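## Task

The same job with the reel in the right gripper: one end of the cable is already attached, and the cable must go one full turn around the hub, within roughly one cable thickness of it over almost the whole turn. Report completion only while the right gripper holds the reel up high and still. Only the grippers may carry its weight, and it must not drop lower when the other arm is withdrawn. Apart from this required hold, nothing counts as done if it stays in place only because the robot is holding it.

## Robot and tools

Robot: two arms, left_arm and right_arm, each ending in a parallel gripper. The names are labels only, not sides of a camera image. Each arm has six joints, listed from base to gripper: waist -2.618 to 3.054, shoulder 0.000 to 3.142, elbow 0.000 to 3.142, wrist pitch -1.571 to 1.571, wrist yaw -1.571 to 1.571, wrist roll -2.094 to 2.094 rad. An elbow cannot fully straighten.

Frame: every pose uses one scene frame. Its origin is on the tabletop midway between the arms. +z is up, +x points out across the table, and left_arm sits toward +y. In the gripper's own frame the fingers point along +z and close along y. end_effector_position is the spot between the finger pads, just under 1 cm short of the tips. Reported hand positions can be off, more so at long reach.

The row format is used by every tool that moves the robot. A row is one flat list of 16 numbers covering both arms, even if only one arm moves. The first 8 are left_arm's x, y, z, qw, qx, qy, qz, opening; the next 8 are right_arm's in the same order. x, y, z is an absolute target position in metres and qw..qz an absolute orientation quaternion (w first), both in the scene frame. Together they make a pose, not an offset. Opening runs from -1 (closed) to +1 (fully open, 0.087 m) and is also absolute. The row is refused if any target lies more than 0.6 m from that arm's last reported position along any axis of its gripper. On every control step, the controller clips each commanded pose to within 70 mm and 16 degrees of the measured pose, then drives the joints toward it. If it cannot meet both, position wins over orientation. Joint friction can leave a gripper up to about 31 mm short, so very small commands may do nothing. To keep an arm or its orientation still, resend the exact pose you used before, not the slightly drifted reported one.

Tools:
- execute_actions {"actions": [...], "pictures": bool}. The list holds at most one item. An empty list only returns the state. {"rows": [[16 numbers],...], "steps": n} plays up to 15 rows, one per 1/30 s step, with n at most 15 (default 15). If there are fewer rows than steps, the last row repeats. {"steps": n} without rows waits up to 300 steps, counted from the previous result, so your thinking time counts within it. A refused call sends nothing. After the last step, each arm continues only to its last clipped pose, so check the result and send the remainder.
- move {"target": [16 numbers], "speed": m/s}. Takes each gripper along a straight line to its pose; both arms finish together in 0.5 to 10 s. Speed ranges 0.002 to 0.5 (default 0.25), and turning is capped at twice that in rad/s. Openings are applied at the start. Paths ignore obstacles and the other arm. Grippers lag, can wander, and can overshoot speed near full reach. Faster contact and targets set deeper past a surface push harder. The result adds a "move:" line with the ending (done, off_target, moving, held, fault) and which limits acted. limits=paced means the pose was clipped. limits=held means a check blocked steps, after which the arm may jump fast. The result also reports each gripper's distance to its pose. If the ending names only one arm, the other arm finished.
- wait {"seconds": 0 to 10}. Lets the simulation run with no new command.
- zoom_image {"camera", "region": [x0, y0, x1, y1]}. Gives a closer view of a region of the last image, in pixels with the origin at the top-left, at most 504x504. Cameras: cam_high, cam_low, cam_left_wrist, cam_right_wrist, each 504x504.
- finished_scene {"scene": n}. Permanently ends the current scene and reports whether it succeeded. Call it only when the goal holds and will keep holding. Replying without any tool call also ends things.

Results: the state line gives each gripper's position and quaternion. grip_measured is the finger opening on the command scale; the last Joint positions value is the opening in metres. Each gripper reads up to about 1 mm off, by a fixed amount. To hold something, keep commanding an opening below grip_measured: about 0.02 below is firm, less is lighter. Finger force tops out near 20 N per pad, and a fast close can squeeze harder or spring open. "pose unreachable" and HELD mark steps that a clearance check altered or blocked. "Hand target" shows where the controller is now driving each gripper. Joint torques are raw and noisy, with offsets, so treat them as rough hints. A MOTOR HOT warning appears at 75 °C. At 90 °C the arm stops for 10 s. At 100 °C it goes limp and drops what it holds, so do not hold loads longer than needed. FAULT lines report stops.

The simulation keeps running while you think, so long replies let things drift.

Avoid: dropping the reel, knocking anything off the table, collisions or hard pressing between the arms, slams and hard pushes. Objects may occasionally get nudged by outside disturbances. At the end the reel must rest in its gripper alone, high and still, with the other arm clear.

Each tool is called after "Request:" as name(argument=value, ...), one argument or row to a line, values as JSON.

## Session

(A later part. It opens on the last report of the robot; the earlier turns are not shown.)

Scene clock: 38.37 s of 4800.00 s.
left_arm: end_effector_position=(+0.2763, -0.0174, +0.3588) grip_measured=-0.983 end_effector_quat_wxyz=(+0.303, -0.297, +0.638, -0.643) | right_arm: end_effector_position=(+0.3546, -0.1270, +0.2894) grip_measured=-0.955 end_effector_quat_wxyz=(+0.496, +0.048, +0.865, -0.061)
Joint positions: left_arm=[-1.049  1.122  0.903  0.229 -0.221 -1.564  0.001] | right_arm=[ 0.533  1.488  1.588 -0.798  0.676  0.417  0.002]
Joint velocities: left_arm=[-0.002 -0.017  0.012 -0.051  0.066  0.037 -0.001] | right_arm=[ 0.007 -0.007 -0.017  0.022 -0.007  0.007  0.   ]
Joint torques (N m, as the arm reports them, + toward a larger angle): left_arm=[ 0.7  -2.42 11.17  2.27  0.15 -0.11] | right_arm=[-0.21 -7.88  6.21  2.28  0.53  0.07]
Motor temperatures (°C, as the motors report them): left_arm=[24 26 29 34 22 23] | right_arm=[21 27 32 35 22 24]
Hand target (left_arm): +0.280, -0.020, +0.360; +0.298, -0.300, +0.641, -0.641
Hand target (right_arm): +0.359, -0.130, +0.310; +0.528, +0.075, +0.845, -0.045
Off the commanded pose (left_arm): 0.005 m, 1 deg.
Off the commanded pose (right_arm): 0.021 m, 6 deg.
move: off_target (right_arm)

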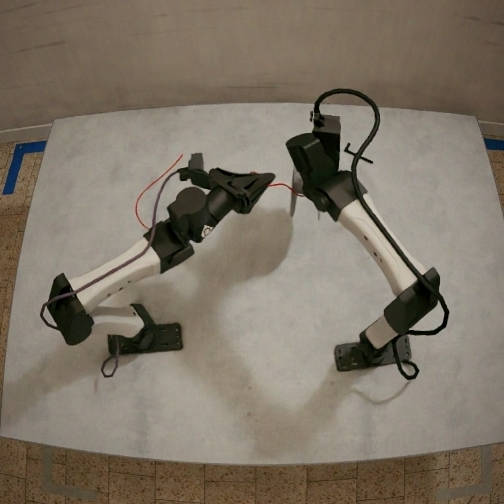

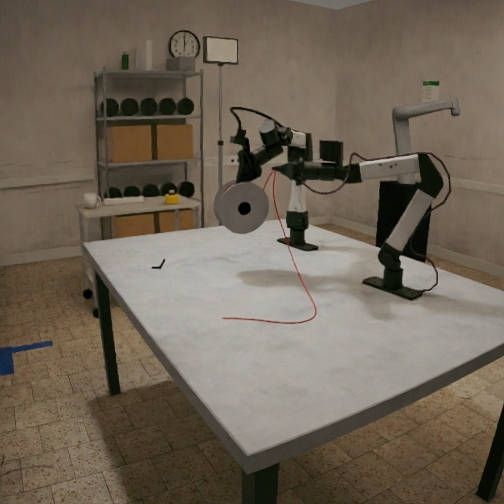

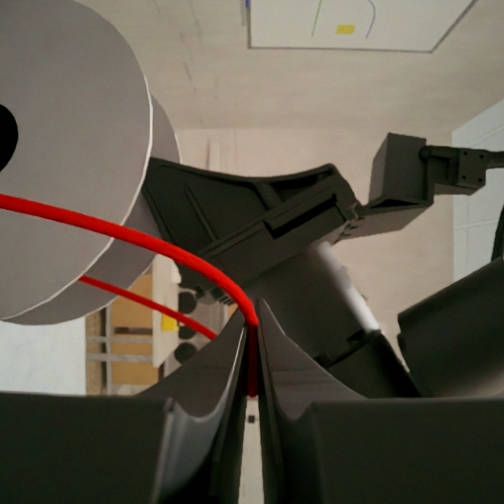

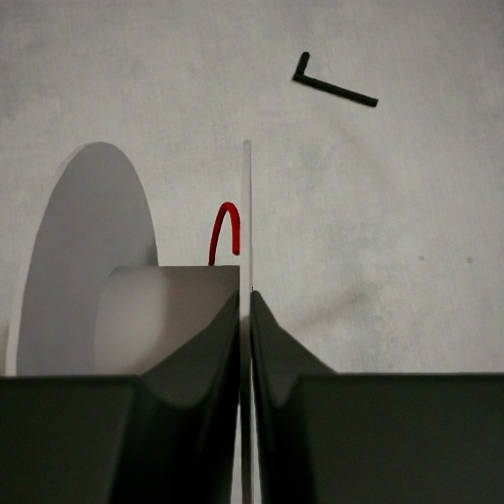

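Request:
move(
  target=[0.29,-0.035,0.35,0.299,-0.299,0.641,-0.641,-1, 0.28,-0.14,0.31,0.53,-0.087,0.84,0.063,-1],
  speed=0.1,
)

Request:
move(
  target=[0.30,-0.09,0.34,0.092,-0.092,0.701,-0.701,-0.92, 0.22,-0.14,0.31,0.53,-0.087,0.84,0.063,-1],
  speed=0.12,
)

Scene clock: 43.83 s of 4800.00 s.
left_arm: end_effector_position=(+0.2862, -0.0308, +0.3447) grip_measured=-0.983 end_effector_quat_wxyz=(+0.301, -0.297, +0.644, -0.638) | right_arm: end_effector_position=(+0.2741, -0.1418, +0.2931) grip_measured=-0.955 end_effector_quat_wxyz=(+0.497, -0.099, +0.861, +0.045)
Joint positions: left_arm=[-1.049  1.191  0.903  0.283 -0.219 -1.564  0.001] | right_arm=[ 0.501  1.092  1.297 -0.766  0.338  0.181  0.002]
Joint velocities: left_arm=[-0.002  0.002  0.007  0.007 -0.022  0.022 -0.   ] | right_arm=[-0.007 -0.007 -0.007  0.022 -0.095  0.037  0.   ]
Joint torques (N m, as the arm reports them, + toward a larger angle): left_arm=[ 0.27 -3.03 11.39  2.44  0.07 -0.09] | right_arm=[-0.72 -4.27  5.87  2.61  0.08 -0.03]
Motor temperatures (°C, as the motors report them): left_arm=[24 26 30 34 22 23] | right_arm=[21 28 32 35 22 24]
Hand target (left_arm): +0.290, -0.035, +0.350; +0.299, -0.299, +0.641, -0.641
Hand target (right_arm): +0.280, -0.141, +0.311; +0.530, -0.087, +0.841, +0.062
Off the commanded pose (left_arm): 0.008 m, 1 deg.
Off the commanded pose (right_arm): 0.018 m, 5 deg.
move: off_target (right_arm)

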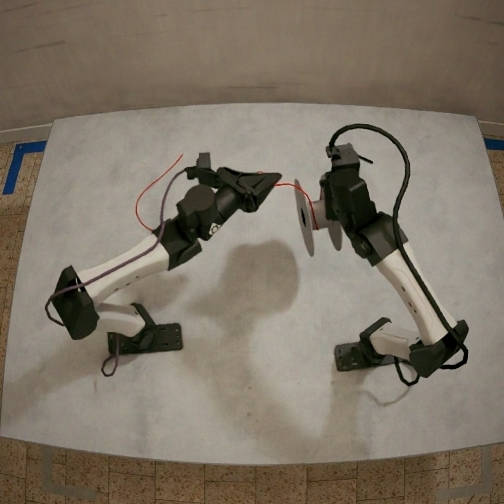

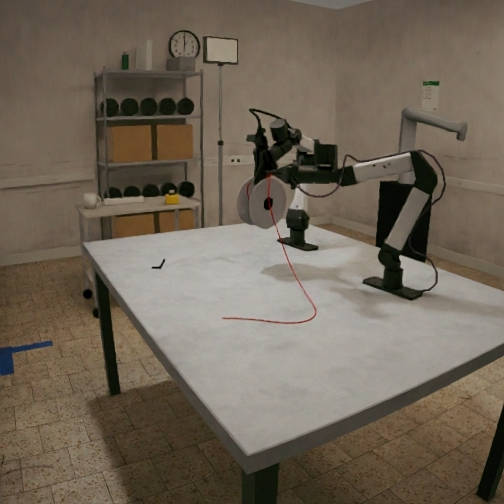

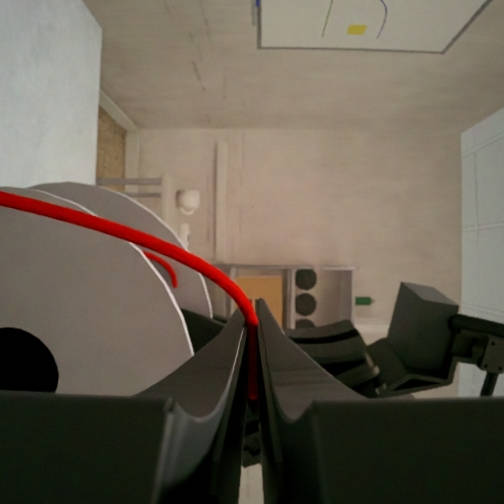

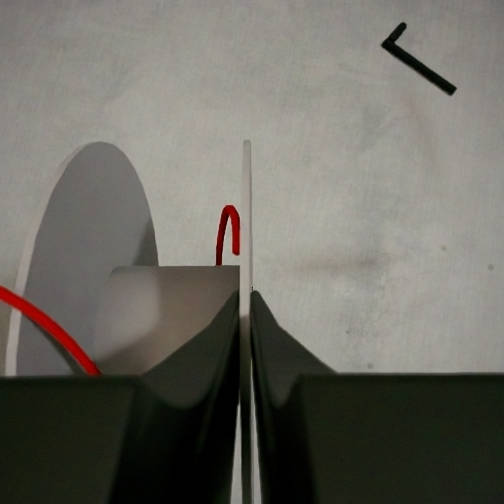

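Scene clock: 46.90 s of 4800.00 s.
left_arm: end_effector_position=(+0.2935, -0.0870, +0.3394) grip_measured=-0.920 end_effector_quat_wxyz=(+0.095, -0.090, +0.701, -0.701) | right_arm: end_effector_position=(+0.2181, -0.1420, +0.2977) grip_measured=-0.955 end_effector_quat_wxyz=(+0.505, -0.108, +0.855, +0.043)
Joint positions: left_arm=[-0.828  1.557  1.164  0.396  0.613 -1.565  0.003] | right_arm=[ 0.726  0.955  1.265 -0.906  0.527  0.289  0.002]
Joint velocities: left_arm=[-0.017  0.002  0.002 -0.007  0.037 -0.037  0.001] | right_arm=[ 0.012 -0.002 -0.002 -0.037  0.007 -0.007 -0.002]
Joint torques (N m, as the arm reports them, + toward a larger angle): left_arm=[ 0.71 -6.76 10.99  2.41  0.1  -0.09] | right_arm=[ 1.09 -2.89  5.49  2.31  0.44  0.14]
Motor temperatures (°C, as the motors report them): left_arm=[24 26 31 35 22 23] | right_arm=[21 28 32 35 22 24]
Hand target (left_arm): +0.299, -0.089, +0.340; +0.092, -0.092, +0.700, -0.702
Hand target (right_arm): +0.219, -0.140, +0.311; +0.531, -0.088, +0.841, +0.062
Off the commanded pose (left_arm): 0.007 m, 0 deg.
Off the commanded pose (right_arm): 0.013 m, 5 deg.
move: off_target (right_arm)

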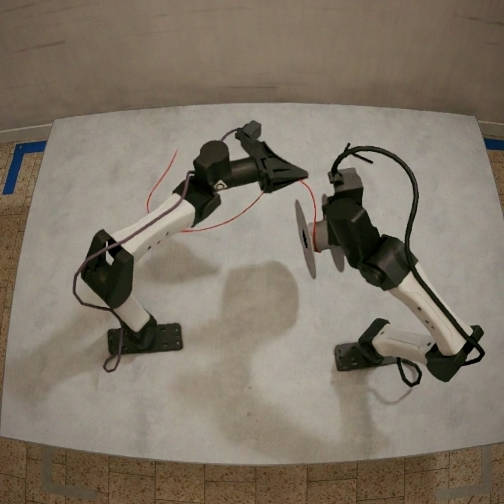

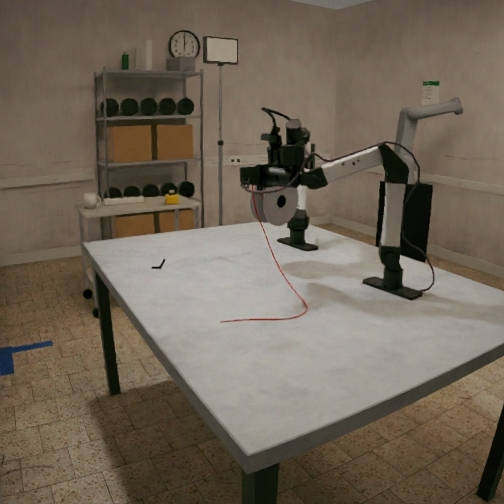

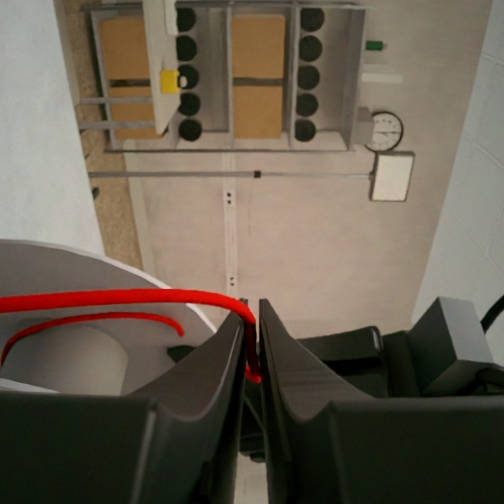

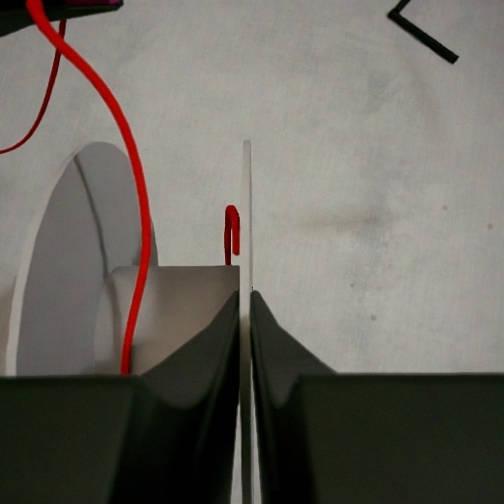

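Request:
move(
  target=[0.36,-0.11,0.27,0.092,-0.092,0.701,-0.701,-0.92, 0.21,-0.14,0.34,0.53,-0.087,0.84,0.063,-1],
  speed=0.08,
)

Request:
move(
  target=[0.34,-0.11,0.18,0.092,-0.092,0.701,-0.701,-0.92, 0.23,-0.14,0.42,0.62,-0.08,0.777,0.065,-1],
  speed=0.07,
)

Scene clock: 61.47 s of 4800.00 s.
left_arm: end_effector_position=(+0.3519, -0.1090, +0.2683) grip_measured=-0.920 end_effector_quat_wxyz=(+0.090, -0.091, +0.704, -0.699) | right_arm: end_effector_position=(+0.2045, -0.1466, +0.3182) grip_measured=-0.955 end_effector_quat_wxyz=(+0.504, -0.108, +0.856, +0.041)
Joint positions: left_arm=[-0.775  1.851  1.217  0.625  0.672 -1.565  0.003] | right_arm=[ 0.781  0.969  1.376 -1.026  0.574  0.325  0.002]
Joint velocities: left_arm=[-0.007 -0.007  0.012  0.066 -0.007  0.007 -0.   ] | right_arm=[-0.007 -0.002 -0.007 -0.11  -0.051 -0.022 -0.001]
Joint torques (N m, as the arm reports them, + toward a larger angle): left_arm=[ 0.79 -9.63 10.89  2.36  0.08 -0.07] | right_arm=[ 1.27 -0.4   8.37  2.21  0.42  0.13]
Motor temperatures (°C, as the motors report them): left_arm=[24 27 33 36 22 23] | right_arm=[21 27 32 36 22 24]
Hand target (left_arm): +0.360, -0.110, +0.270; +0.092, -0.092, +0.701, -0.701
Hand target (right_arm): +0.209, -0.140, +0.340; +0.531, -0.087, +0.841, +0.063
Off the commanded pose (left_arm): 0.008 m, 0 deg.
Off the commanded pose (right_arm): 0.023 m, 5 deg.
After step 180, 7.00 s passed at rest.
move: off_target (right_arm)

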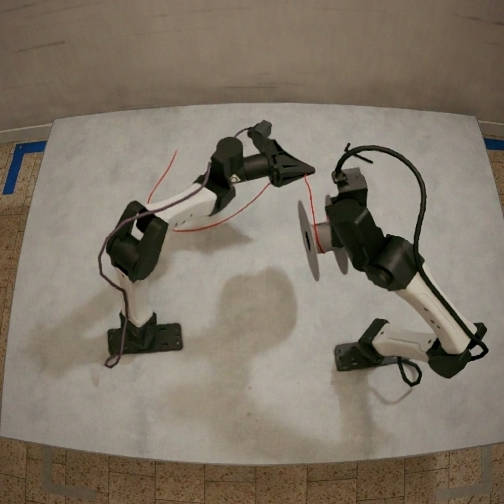

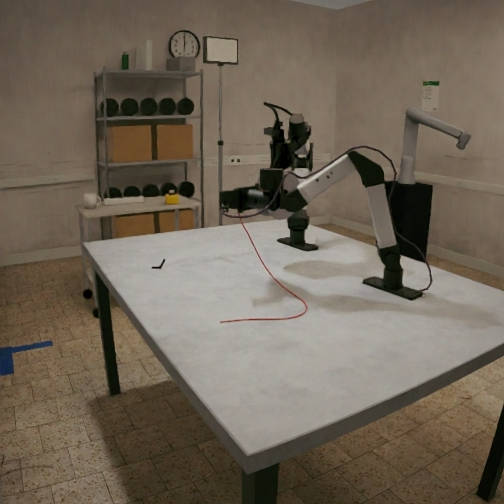

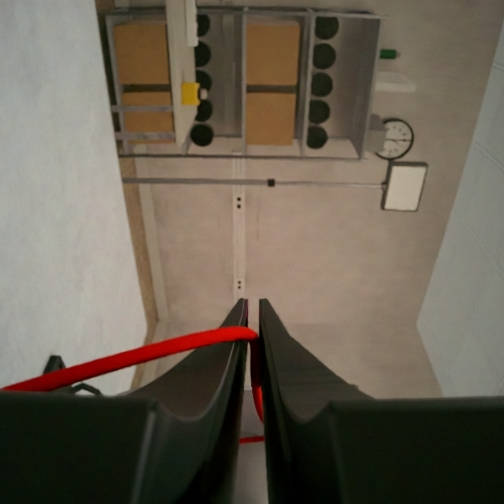

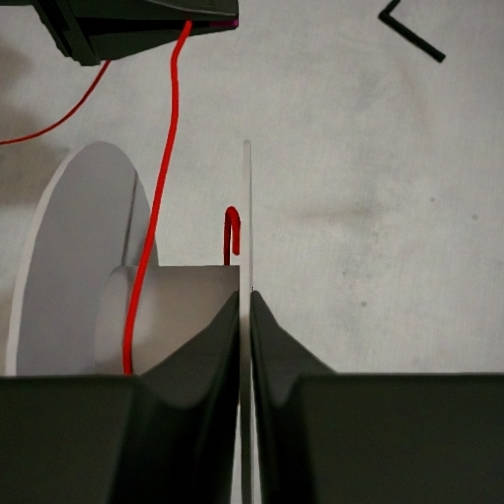

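Scene clock: 63.90 s of 4800.00 s.
left_arm: end_effector_position=(+0.3403, -0.1098, +0.2093) grip_measured=-0.920 end_effector_quat_wxyz=(+0.108, -0.069, +0.684, -0.719) | right_arm: end_effector_position=(+0.2236, -0.1455, +0.3848) grip_measured=-0.955 end_effector_quat_wxyz=(+0.580, -0.109, +0.806, +0.033)
Joint positions: left_arm=[-0.792  1.974  1.046  0.999  0.662 -1.566  0.003] | right_arm=[ 0.789  1.017  1.533 -0.936  0.651  0.186  0.002]
Joint velocities: left_arm=[-0.007 -0.002  0.002  0.081  0.066 -0.007 -0.   ] | right_arm=[ 0.027 -0.012  0.017 -0.007 -0.007 -0.007 -0.001]
Joint torques (N m, as the arm reports them, + toward a larger angle): left_arm=[-0.3  -9.13  4.91  2.22 -0.17 -0.04] | right_arm=[ 0.92 -0.8   8.46  2.73  0.38  0.01]
Motor temperatures (°C, as the motors report them): left_arm=[24 28 33 36 22 23] | right_arm=[21 27 33 36 22 24]
Hand target (left_arm): +0.339, -0.109, +0.180; +0.092, -0.092, +0.701, -0.701
Hand target (right_arm): +0.228, -0.141, +0.419; +0.620, -0.080, +0.778, +0.065
Off the commanded pose (left_arm): 0.029 m, 4 deg.
Off the commanded pose (right_arm): 0.036 m, 8 deg.
move: off_target (left_arm, right_arm)

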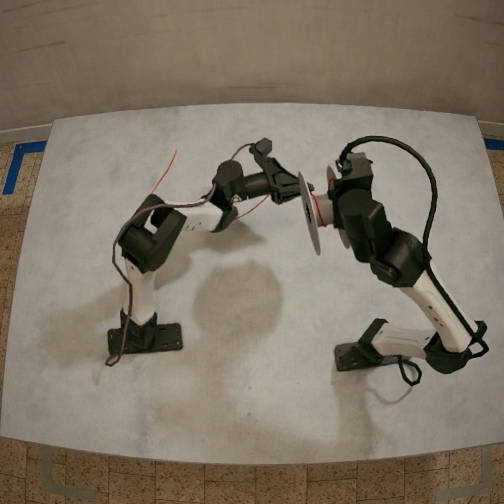

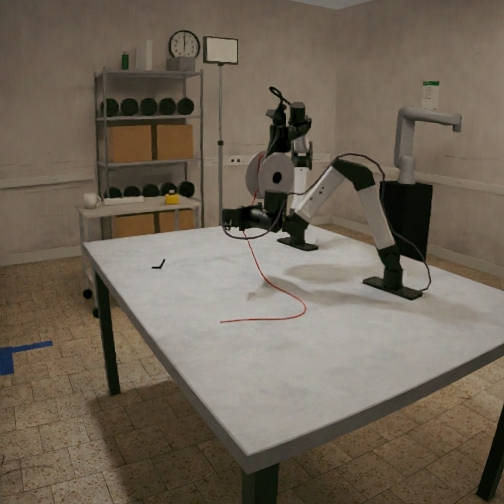

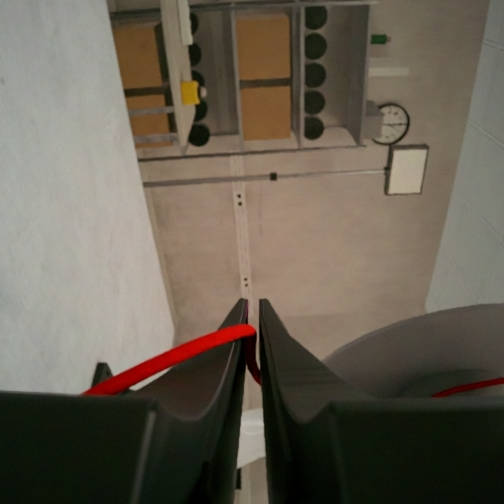

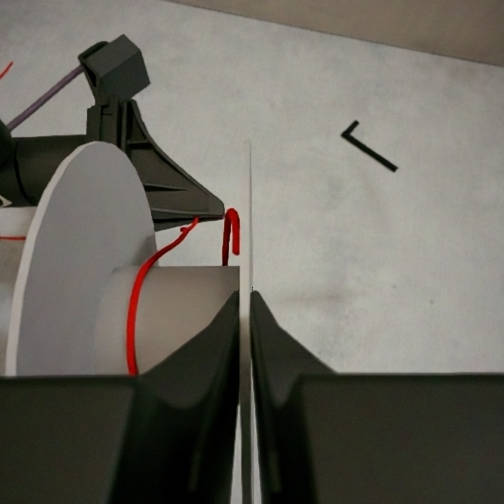

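Slide a little looser while moving under the reel.

Request:
move(
  target=[0.27,-0.12,0.19,0.092,-0.092,0.701,-0.701,-0.88, 0.29,-0.14,0.46,0.70,-0.075,0.70,0.075,-1],
  speed=0.07,
)

Scene clock: 68.40 s of 4800.00 s.
left_arm: end_effector_position=(+0.2797, -0.1219, +0.2149) grip_measured=-0.880 end_effector_quat_wxyz=(+0.112, -0.080, +0.677, -0.723) | right_arm: end_effector_position=(+0.2791, -0.1446, +0.4178) grip_measured=-0.955 end_effector_quat_wxyz=(+0.647, -0.110, +0.753, +0.044)
Joint positions: left_arm=[-0.933  1.846  0.869  1.056  0.498 -1.573  0.005] | right_arm=[ 0.56   1.051  1.484 -0.61   0.439 -0.001  0.002]
Joint velocities: left_arm=[-0.002 -0.007 -0.002  0.037  0.022  0.081  0.001] | right_arm=[ 0.012 -0.012 -0.022  0.037 -0.007 -0.022  0.   ]
Joint torques (N m, as the arm reports them, + toward a larger angle): left_arm=[ -0.81 -10.37   4.05   1.88   0.08   0.03] | right_arm=[-0.72 -1.86  6.24  3.54  0.08  0.09]
Motor temperatures (°C, as the motors report them): left_arm=[24 29 33 36 22 23] | right_arm=[21 27 33 37 22 24]
Hand target (left_arm): +0.270, -0.120, +0.191; +0.092, -0.092, +0.701, -0.701
Hand target (right_arm): +0.286, -0.142, +0.458; +0.700, -0.075, +0.707, +0.075
Off the commanded pose (left_arm): 0.027 m, 5 deg.
Off the commanded pose (right_arm): 0.044 m, 10 deg.
move: off_target (left_arm, right_arm)

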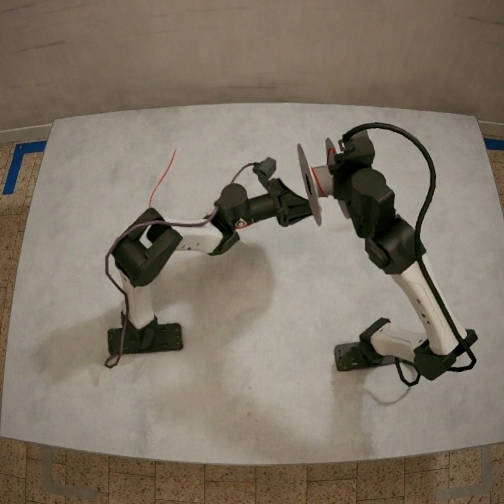

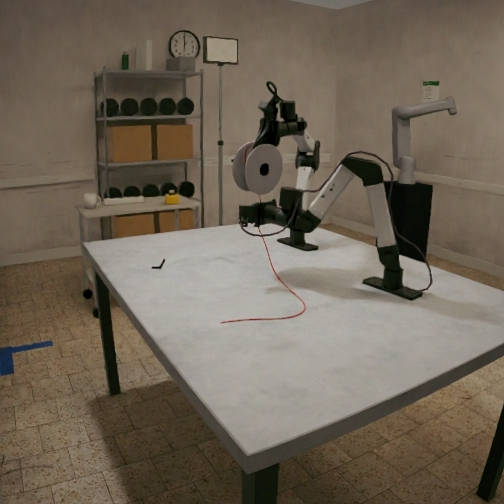

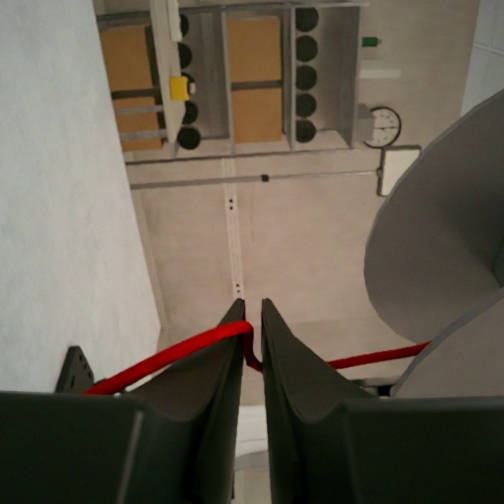

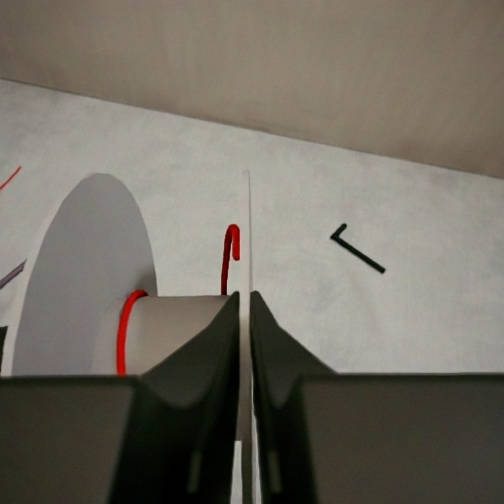

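Tight. Release and withdraw.

Request:
move(
  target=[0.27,-0.02,0.21,0.092,-0.092,0.701,-0.701,-0.2, 0.29,-0.14,0.45,0.70,-0.075,0.70,0.075,-1],
  speed=0.07,
)

Request:
move(
  target=[0.24,-0.01,0.36,0.45,-0.45,0.54,-0.54,-0.2, 0.36,-0.24,0.53,0.80,0.16,0.51,-0.255,-1],
  speed=0.15,
)

Scene clock: 73.33 s of 4800.00 s.
left_arm: end_effector_position=(+0.2758, -0.0255, +0.2207) grip_measured=-0.200 end_effector_quat_wxyz=(+0.103, -0.083, +0.692, -0.710) | right_arm: end_effector_position=(+0.2883, -0.1374, +0.4250) grip_measured=-0.955 end_effector_quat_wxyz=(+0.669, -0.098, +0.734, +0.056)
Joint positions: left_arm=[-0.704  1.583  0.635  0.987  0.736 -1.573  0.035] | right_arm=[ 0.56   1.051  1.442 -0.498  0.438 -0.003  0.002]
Joint velocities: left_arm=[-0.002 -0.007 -0.007 -0.051 -0.022  0.007 -0.001] | right_arm=[-0.022 -0.002 -0.017  0.051 -0.007 -0.007  0.001]
Joint torques (N m, as the arm reports them, + toward a larger angle): left_arm=[ 0.64 -8.72  5.    2.1   0.12 -0.02] | right_arm=[-0.64 -3.07  5.29  2.89  0.05  0.02]
Motor temperatures (°C, as the motors report them): left_arm=[24 30 32 36 22 23] | right_arm=[21 26 33 39 22 24]
Hand target (left_arm): +0.271, -0.020, +0.211; +0.091, -0.093, +0.700, -0.702
Hand target (right_arm): +0.289, -0.141, +0.449; +0.702, -0.076, +0.704, +0.074
Off the commanded pose (left_arm): 0.013 m, 2 deg.
Off the commanded pose (right_arm): 0.025 m, 6 deg.
move: off_target (left_arm, right_arm)

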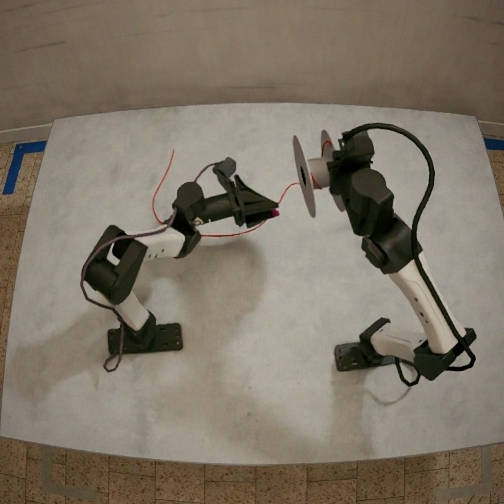

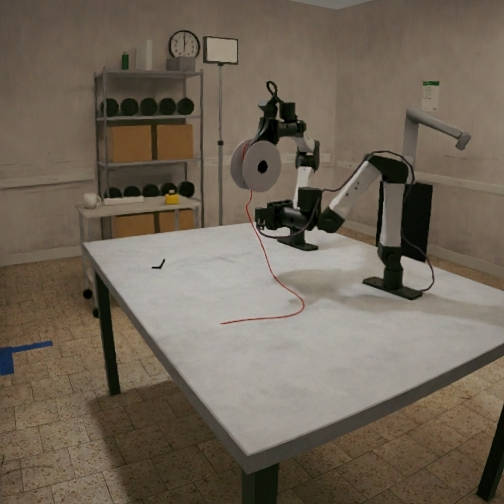

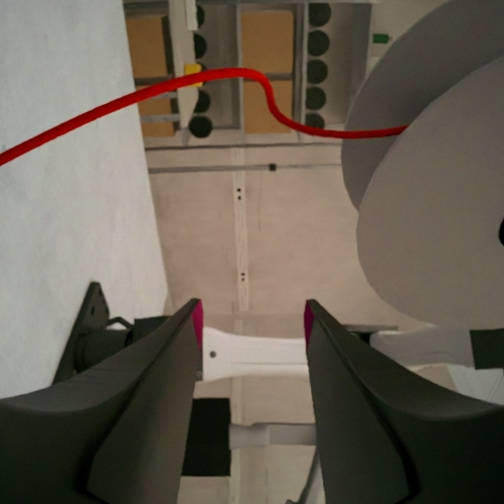

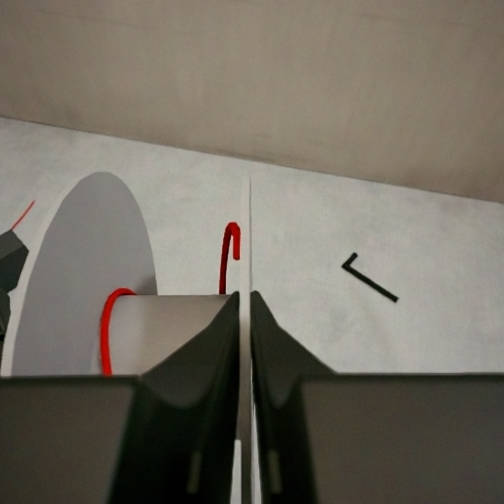

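Scene clock: 77.73 s of 4800.00 s.
left_arm: end_effector_position=(+0.2419, -0.0072, +0.3606) grip_measured=-0.200 end_effector_quat_wxyz=(+0.452, -0.452, +0.541, -0.547) | right_arm: end_effector_position=(+0.3682, -0.2326, +0.5027) grip_measured=-0.955 end_effector_quat_wxyz=(+0.778, +0.138, +0.548, -0.276)
Joint positions: left_arm=[-1.503  1.196  0.95   0.267 -1.185 -1.557  0.035] | right_arm=[ 0.456  1.389  1.366  0.774  1.012 -0.763  0.002]
Joint velocities: left_arm=[-0.007  0.007 -0.002 -0.037  0.125 -0.037  0.001] | right_arm=[-0.017  0.002 -0.007  0.051 -0.022 -0.081 -0.   ]
Joint torques (N m, as the arm reports them, + toward a larger angle): left_arm=[-0.54 -2.55 10.54  1.59 -0.05 -0.05] | right_arm=[-0.71 -4.69  8.65  1.53 -0.55 -0.04]
Motor temperatures (°C, as the motors report them): left_arm=[24 30 32 36 22 23] | right_arm=[21 26 33 39 22 24]
Hand target (left_arm): +0.241, -0.012, +0.360; +0.454, -0.451, +0.544, -0.542
Hand target (right_arm): +0.361, -0.239, +0.529; +0.802, +0.161, +0.514, -0.257
Off the commanded pose (left_arm): 0.003 m, 1 deg.
Off the commanded pose (right_arm): 0.029 m, 6 deg.
move: off_target (right_arm)

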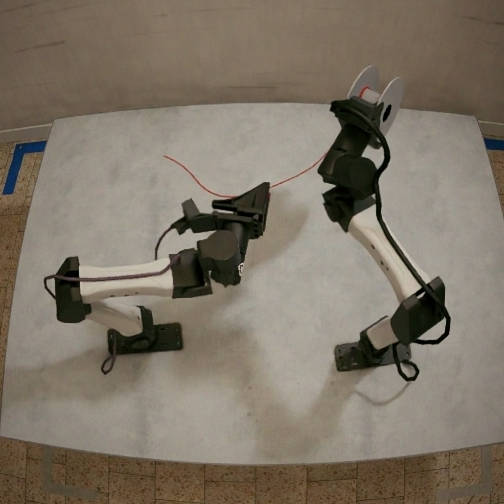

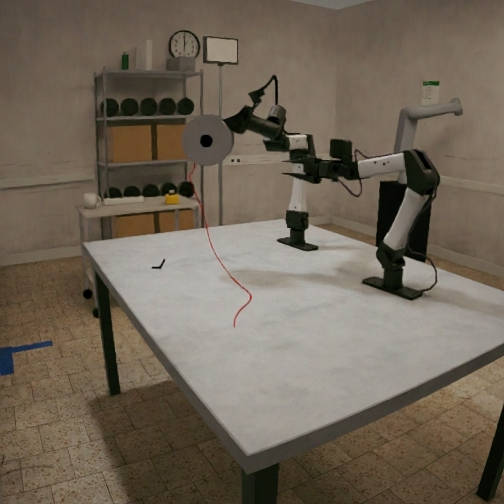

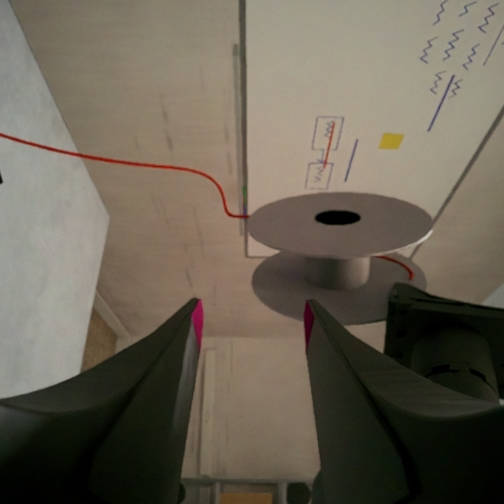

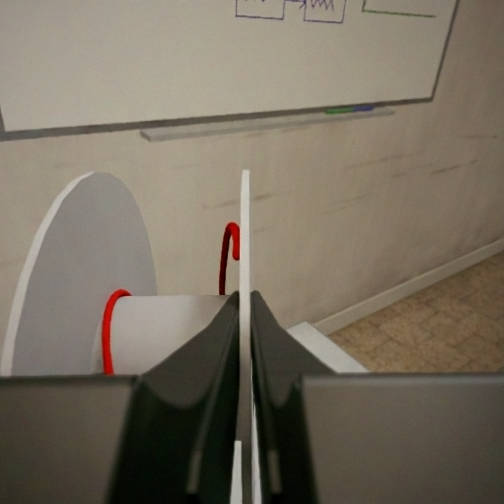

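Request:
move(
  target=[0.2,0.22,0.30,0.45,-0.45,0.54,-0.54,-0.2, 0.27,-0.10,0.55,0.804,-0.195,0.419,0.375,-1],
  speed=0.2,
)

Request:
zoom_image(
  camera="cam_low",
  region=[215, 70, 325, 180],
)

Request:
zoom_image(
  camera="cam_high",
  region=[220, 40, 380, 200],
)

Scene clock: 86.97 s of 4800.00 s.
left_arm: end_effector_position=(+0.2017, +0.2202, +0.3114) grip_measured=-0.200 end_effector_quat_wxyz=(+0.453, -0.454, +0.537, -0.547) | right_arm: end_effector_position=(+0.2723, -0.0958, +0.5355) grip_measured=-0.955 end_effector_quat_wxyz=(+0.786, -0.202, +0.445, +0.378)
Joint positions: left_arm=[-1.242  0.105  0.588 -0.466 -0.931 -1.568  0.035] | right_arm=[ 0.161  1.038  1.18   0.501 -0.515  0.377  0.002]
Joint velocities: left_arm=[ 0.012 -0.007 -0.012 -0.037  0.022 -0.022  0.   ] | right_arm=[-0.007 -0.007 -0.007  0.022 -0.037  0.037 -0.002]
Joint torques (N m, as the arm reports them, + toward a larger angle): left_arm=[ 0.75  2.22  4.88  1.79  0.13 -0.09] | right_arm=[-0.7  -1.65  5.69  2.05  0.41  0.11]
Motor temperatures (°C, as the motors report them): left_arm=[24 29 33 35 22 23] | right_arm=[21 27 34 38 23 24]
Hand target (left_arm): +0.202, +0.220, +0.301; +0.452, -0.454, +0.543, -0.542
Hand target (right_arm): +0.270, -0.102, +0.549; +0.804, -0.193, +0.418, +0.375
Off the commanded pose (left_arm): 0.011 m, 1 deg.
Off the commanded pose (right_arm): 0.015 m, 4 deg.
move: off_target (left_arm, right_arm)

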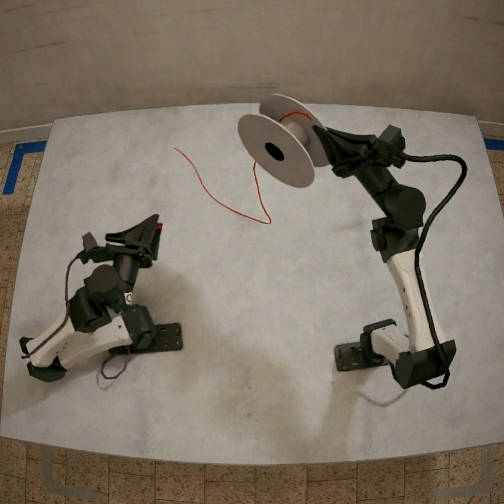

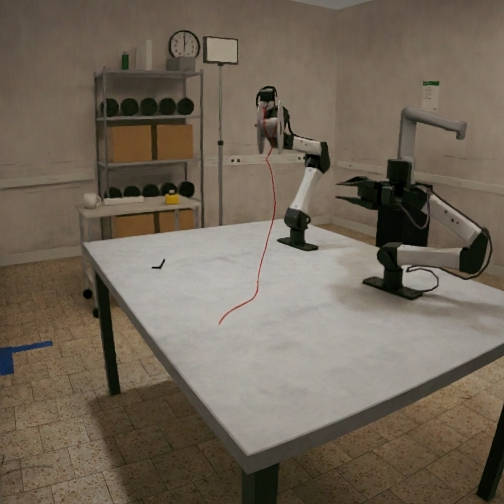

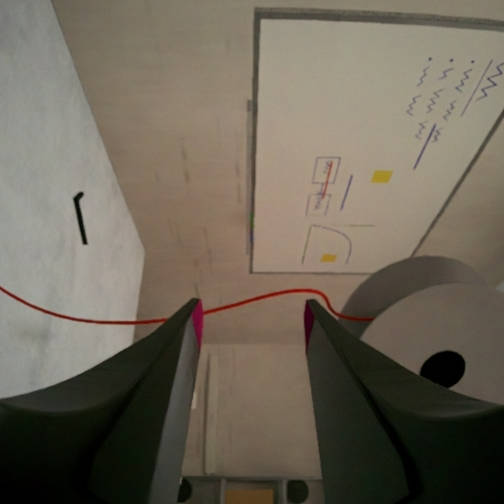

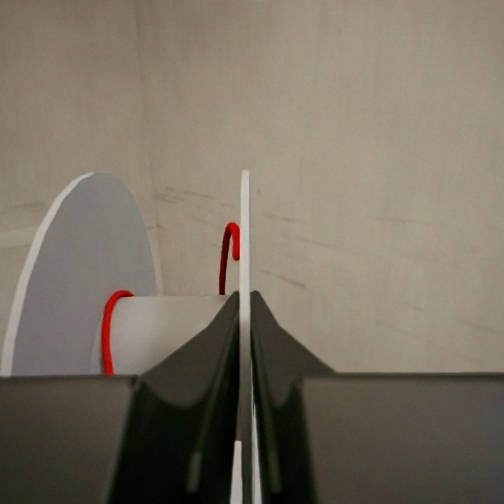

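Region (215, 70, 325, 180) of cam_low's 504x504 image, scaled by 4.582, with more detail than that image has.

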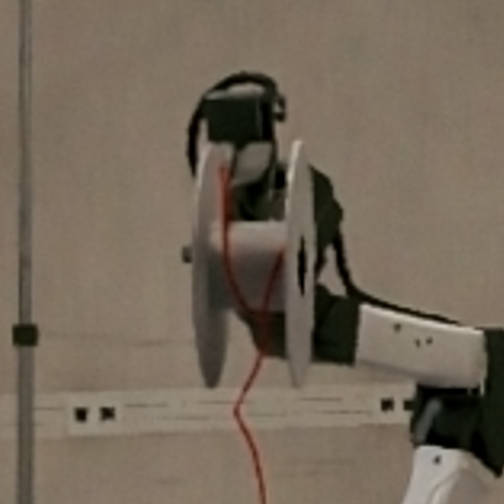

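Region (220, 40, 380, 200) of cam_high's 504x504 image, scaled by 3.150, with more detail than that image has.

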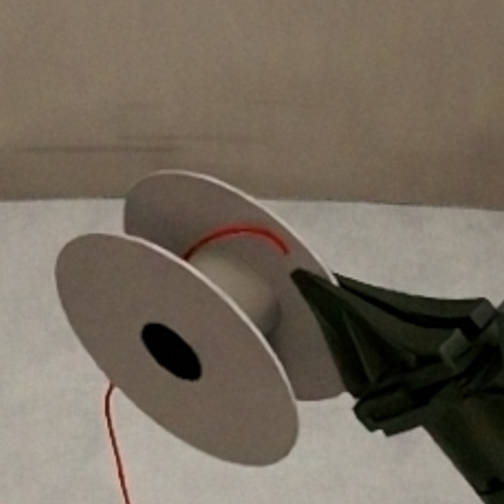

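Request:
move(
  target=[0.25,0.05,0.31,0.664,0.242,0.664,-0.242,1, 0.27,-0.10,0.55,0.804,-0.195,0.419,0.375,-1],
  speed=0.25,
)

Request:
move(
  target=[0.335,-0.02,0.31,0.664,0.242,0.664,-0.242,1, 0.27,-0.10,0.55,0.804,-0.195,0.419,0.375,-1],
  speed=0.1,
)

Scene clock: 95.57 s of 4800.00 s.
left_arm: end_effector_position=(+0.2498, +0.0560, +0.3086) grip_measured=+0.993 end_effector_quat_wxyz=(+0.670, +0.230, +0.663, -0.244) | right_arm: end_effector_position=(+0.2715, -0.0935, +0.5320) grip_measured=-0.955 end_effector_quat_wxyz=(+0.780, -0.208, +0.450, +0.382)
Joint positions: left_arm=[-1.161  0.838  0.742  0.113 -0.344 -0.01   0.087] | right_arm=[ 0.161  1.038  1.18   0.489 -0.532  0.378  0.002]
Joint velocities: left_arm=[-0.007  0.002 -0.002 -0.022  0.007 -0.037  0.   ] | right_arm=[ 0.002 -0.012 -0.032 -0.007 -0.007 -0.007 -0.001]
Joint torques (N m, as the arm reports them, + toward a larger angle): left_arm=[-0.57  0.11 10.92  2.21  0.17  0.02] | right_arm=[ 0.04 -1.57  6.13  2.11  0.57  0.06]
Motor temperatures (°C, as the motors report them): left_arm=[24 28 32 35 22 23] | right_arm=[21 26 34 37 23 24]
Hand target (left_arm): +0.249, +0.051, +0.309; +0.665, +0.242, +0.664, -0.243
Hand target (right_arm): +0.269, -0.100, +0.549; +0.803, -0.195, +0.420, +0.375
Off the commanded pose (left_arm): 0.006 m, 2 deg.
Off the commanded pose (right_arm): 0.019 m, 5 deg.
move: off_target (right_arm)

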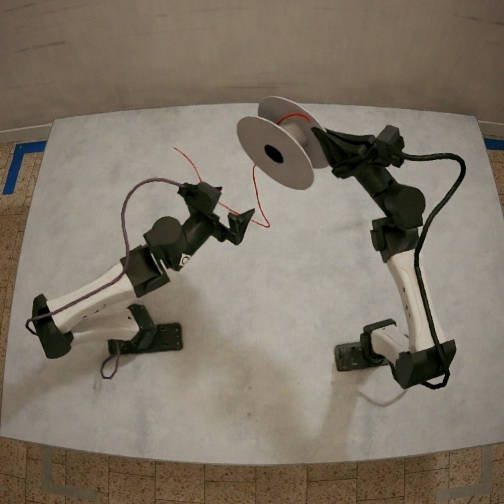

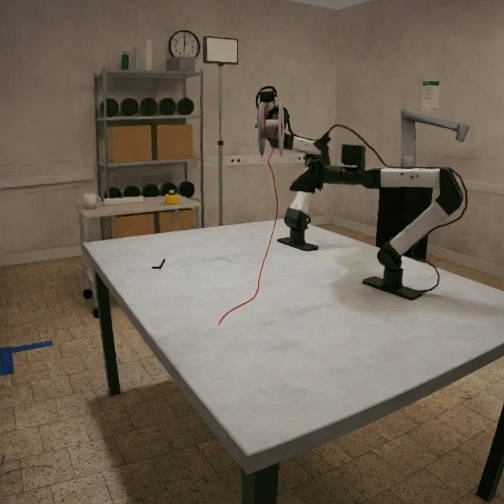

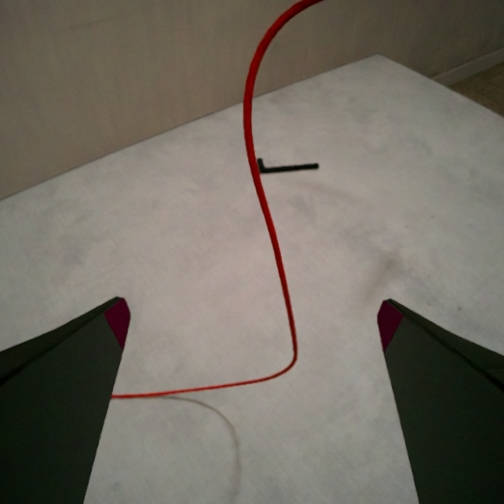

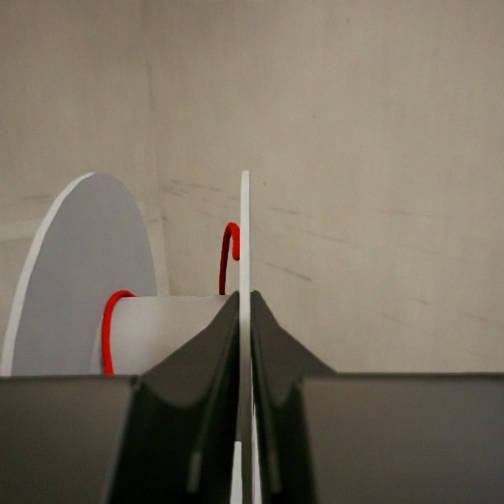

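Scene clock: 97.13 s of 4800.00 s.
left_arm: end_effector_position=(+0.3294, -0.0163, +0.3115) grip_measured=+0.993 end_effector_quat_wxyz=(+0.667, +0.236, +0.663, -0.246) | right_arm: end_effector_position=(+0.2739, -0.0960, +0.5333) grip_measured=-0.955 end_effector_quat_wxyz=(+0.785, -0.202, +0.449, +0.375)
Joint positions: left_arm=[-1.039  1.286  0.981  0.316 -0.21  -0.009  0.087] | right_arm=[ 0.161  1.038  1.18   0.49  -0.513  0.367  0.002]
Joint velocities: left_arm=[ 0.017  0.002  0.002 -0.007  0.007 -0.037 -0.   ] | right_arm=[-0.012 -0.012 -0.012  0.081  0.022 -0.007 -0.001]
Joint torques (N m, as the arm reports them, + toward a larger angle): left_arm=[ 0.64 -3.57 11.02  2.39  0.13  0.  ] | right_arm=[ 0.1  -1.55  6.19  2.07  0.41  0.16]
Motor temperatures (°C, as the motors report them): left_arm=[24 28 33 36 22 23] | right_arm=[21 26 34 37 23 24]
Hand target (left_arm): +0.334, -0.020, +0.309; +0.664, +0.242, +0.664, -0.243
Hand target (right_arm): +0.269, -0.100, +0.549; +0.803, -0.195, +0.420, +0.375
Off the commanded pose (left_arm): 0.007 m, 1 deg.
Off the commanded pose (right_arm): 0.018 m, 4 deg.
move: off_target (right_arm)

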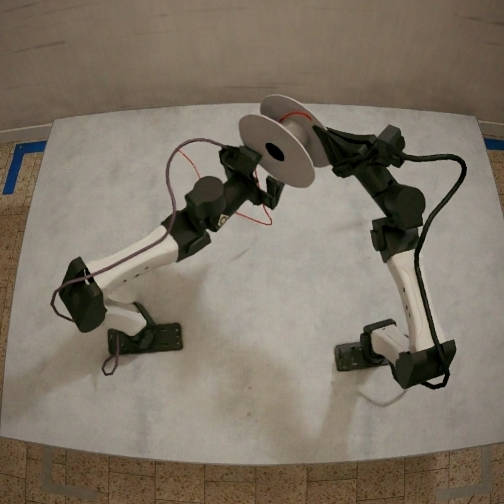

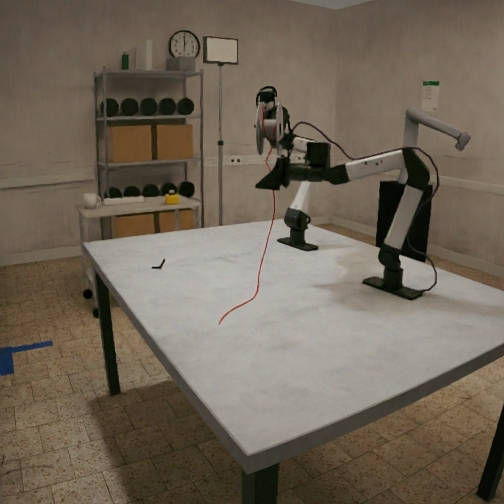

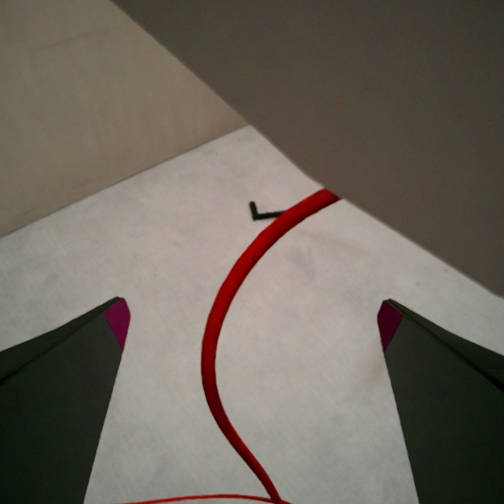

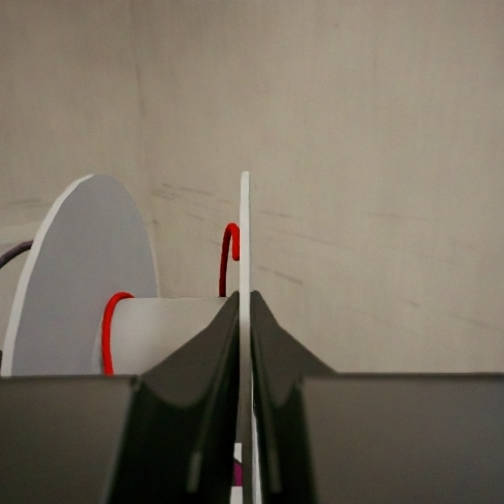

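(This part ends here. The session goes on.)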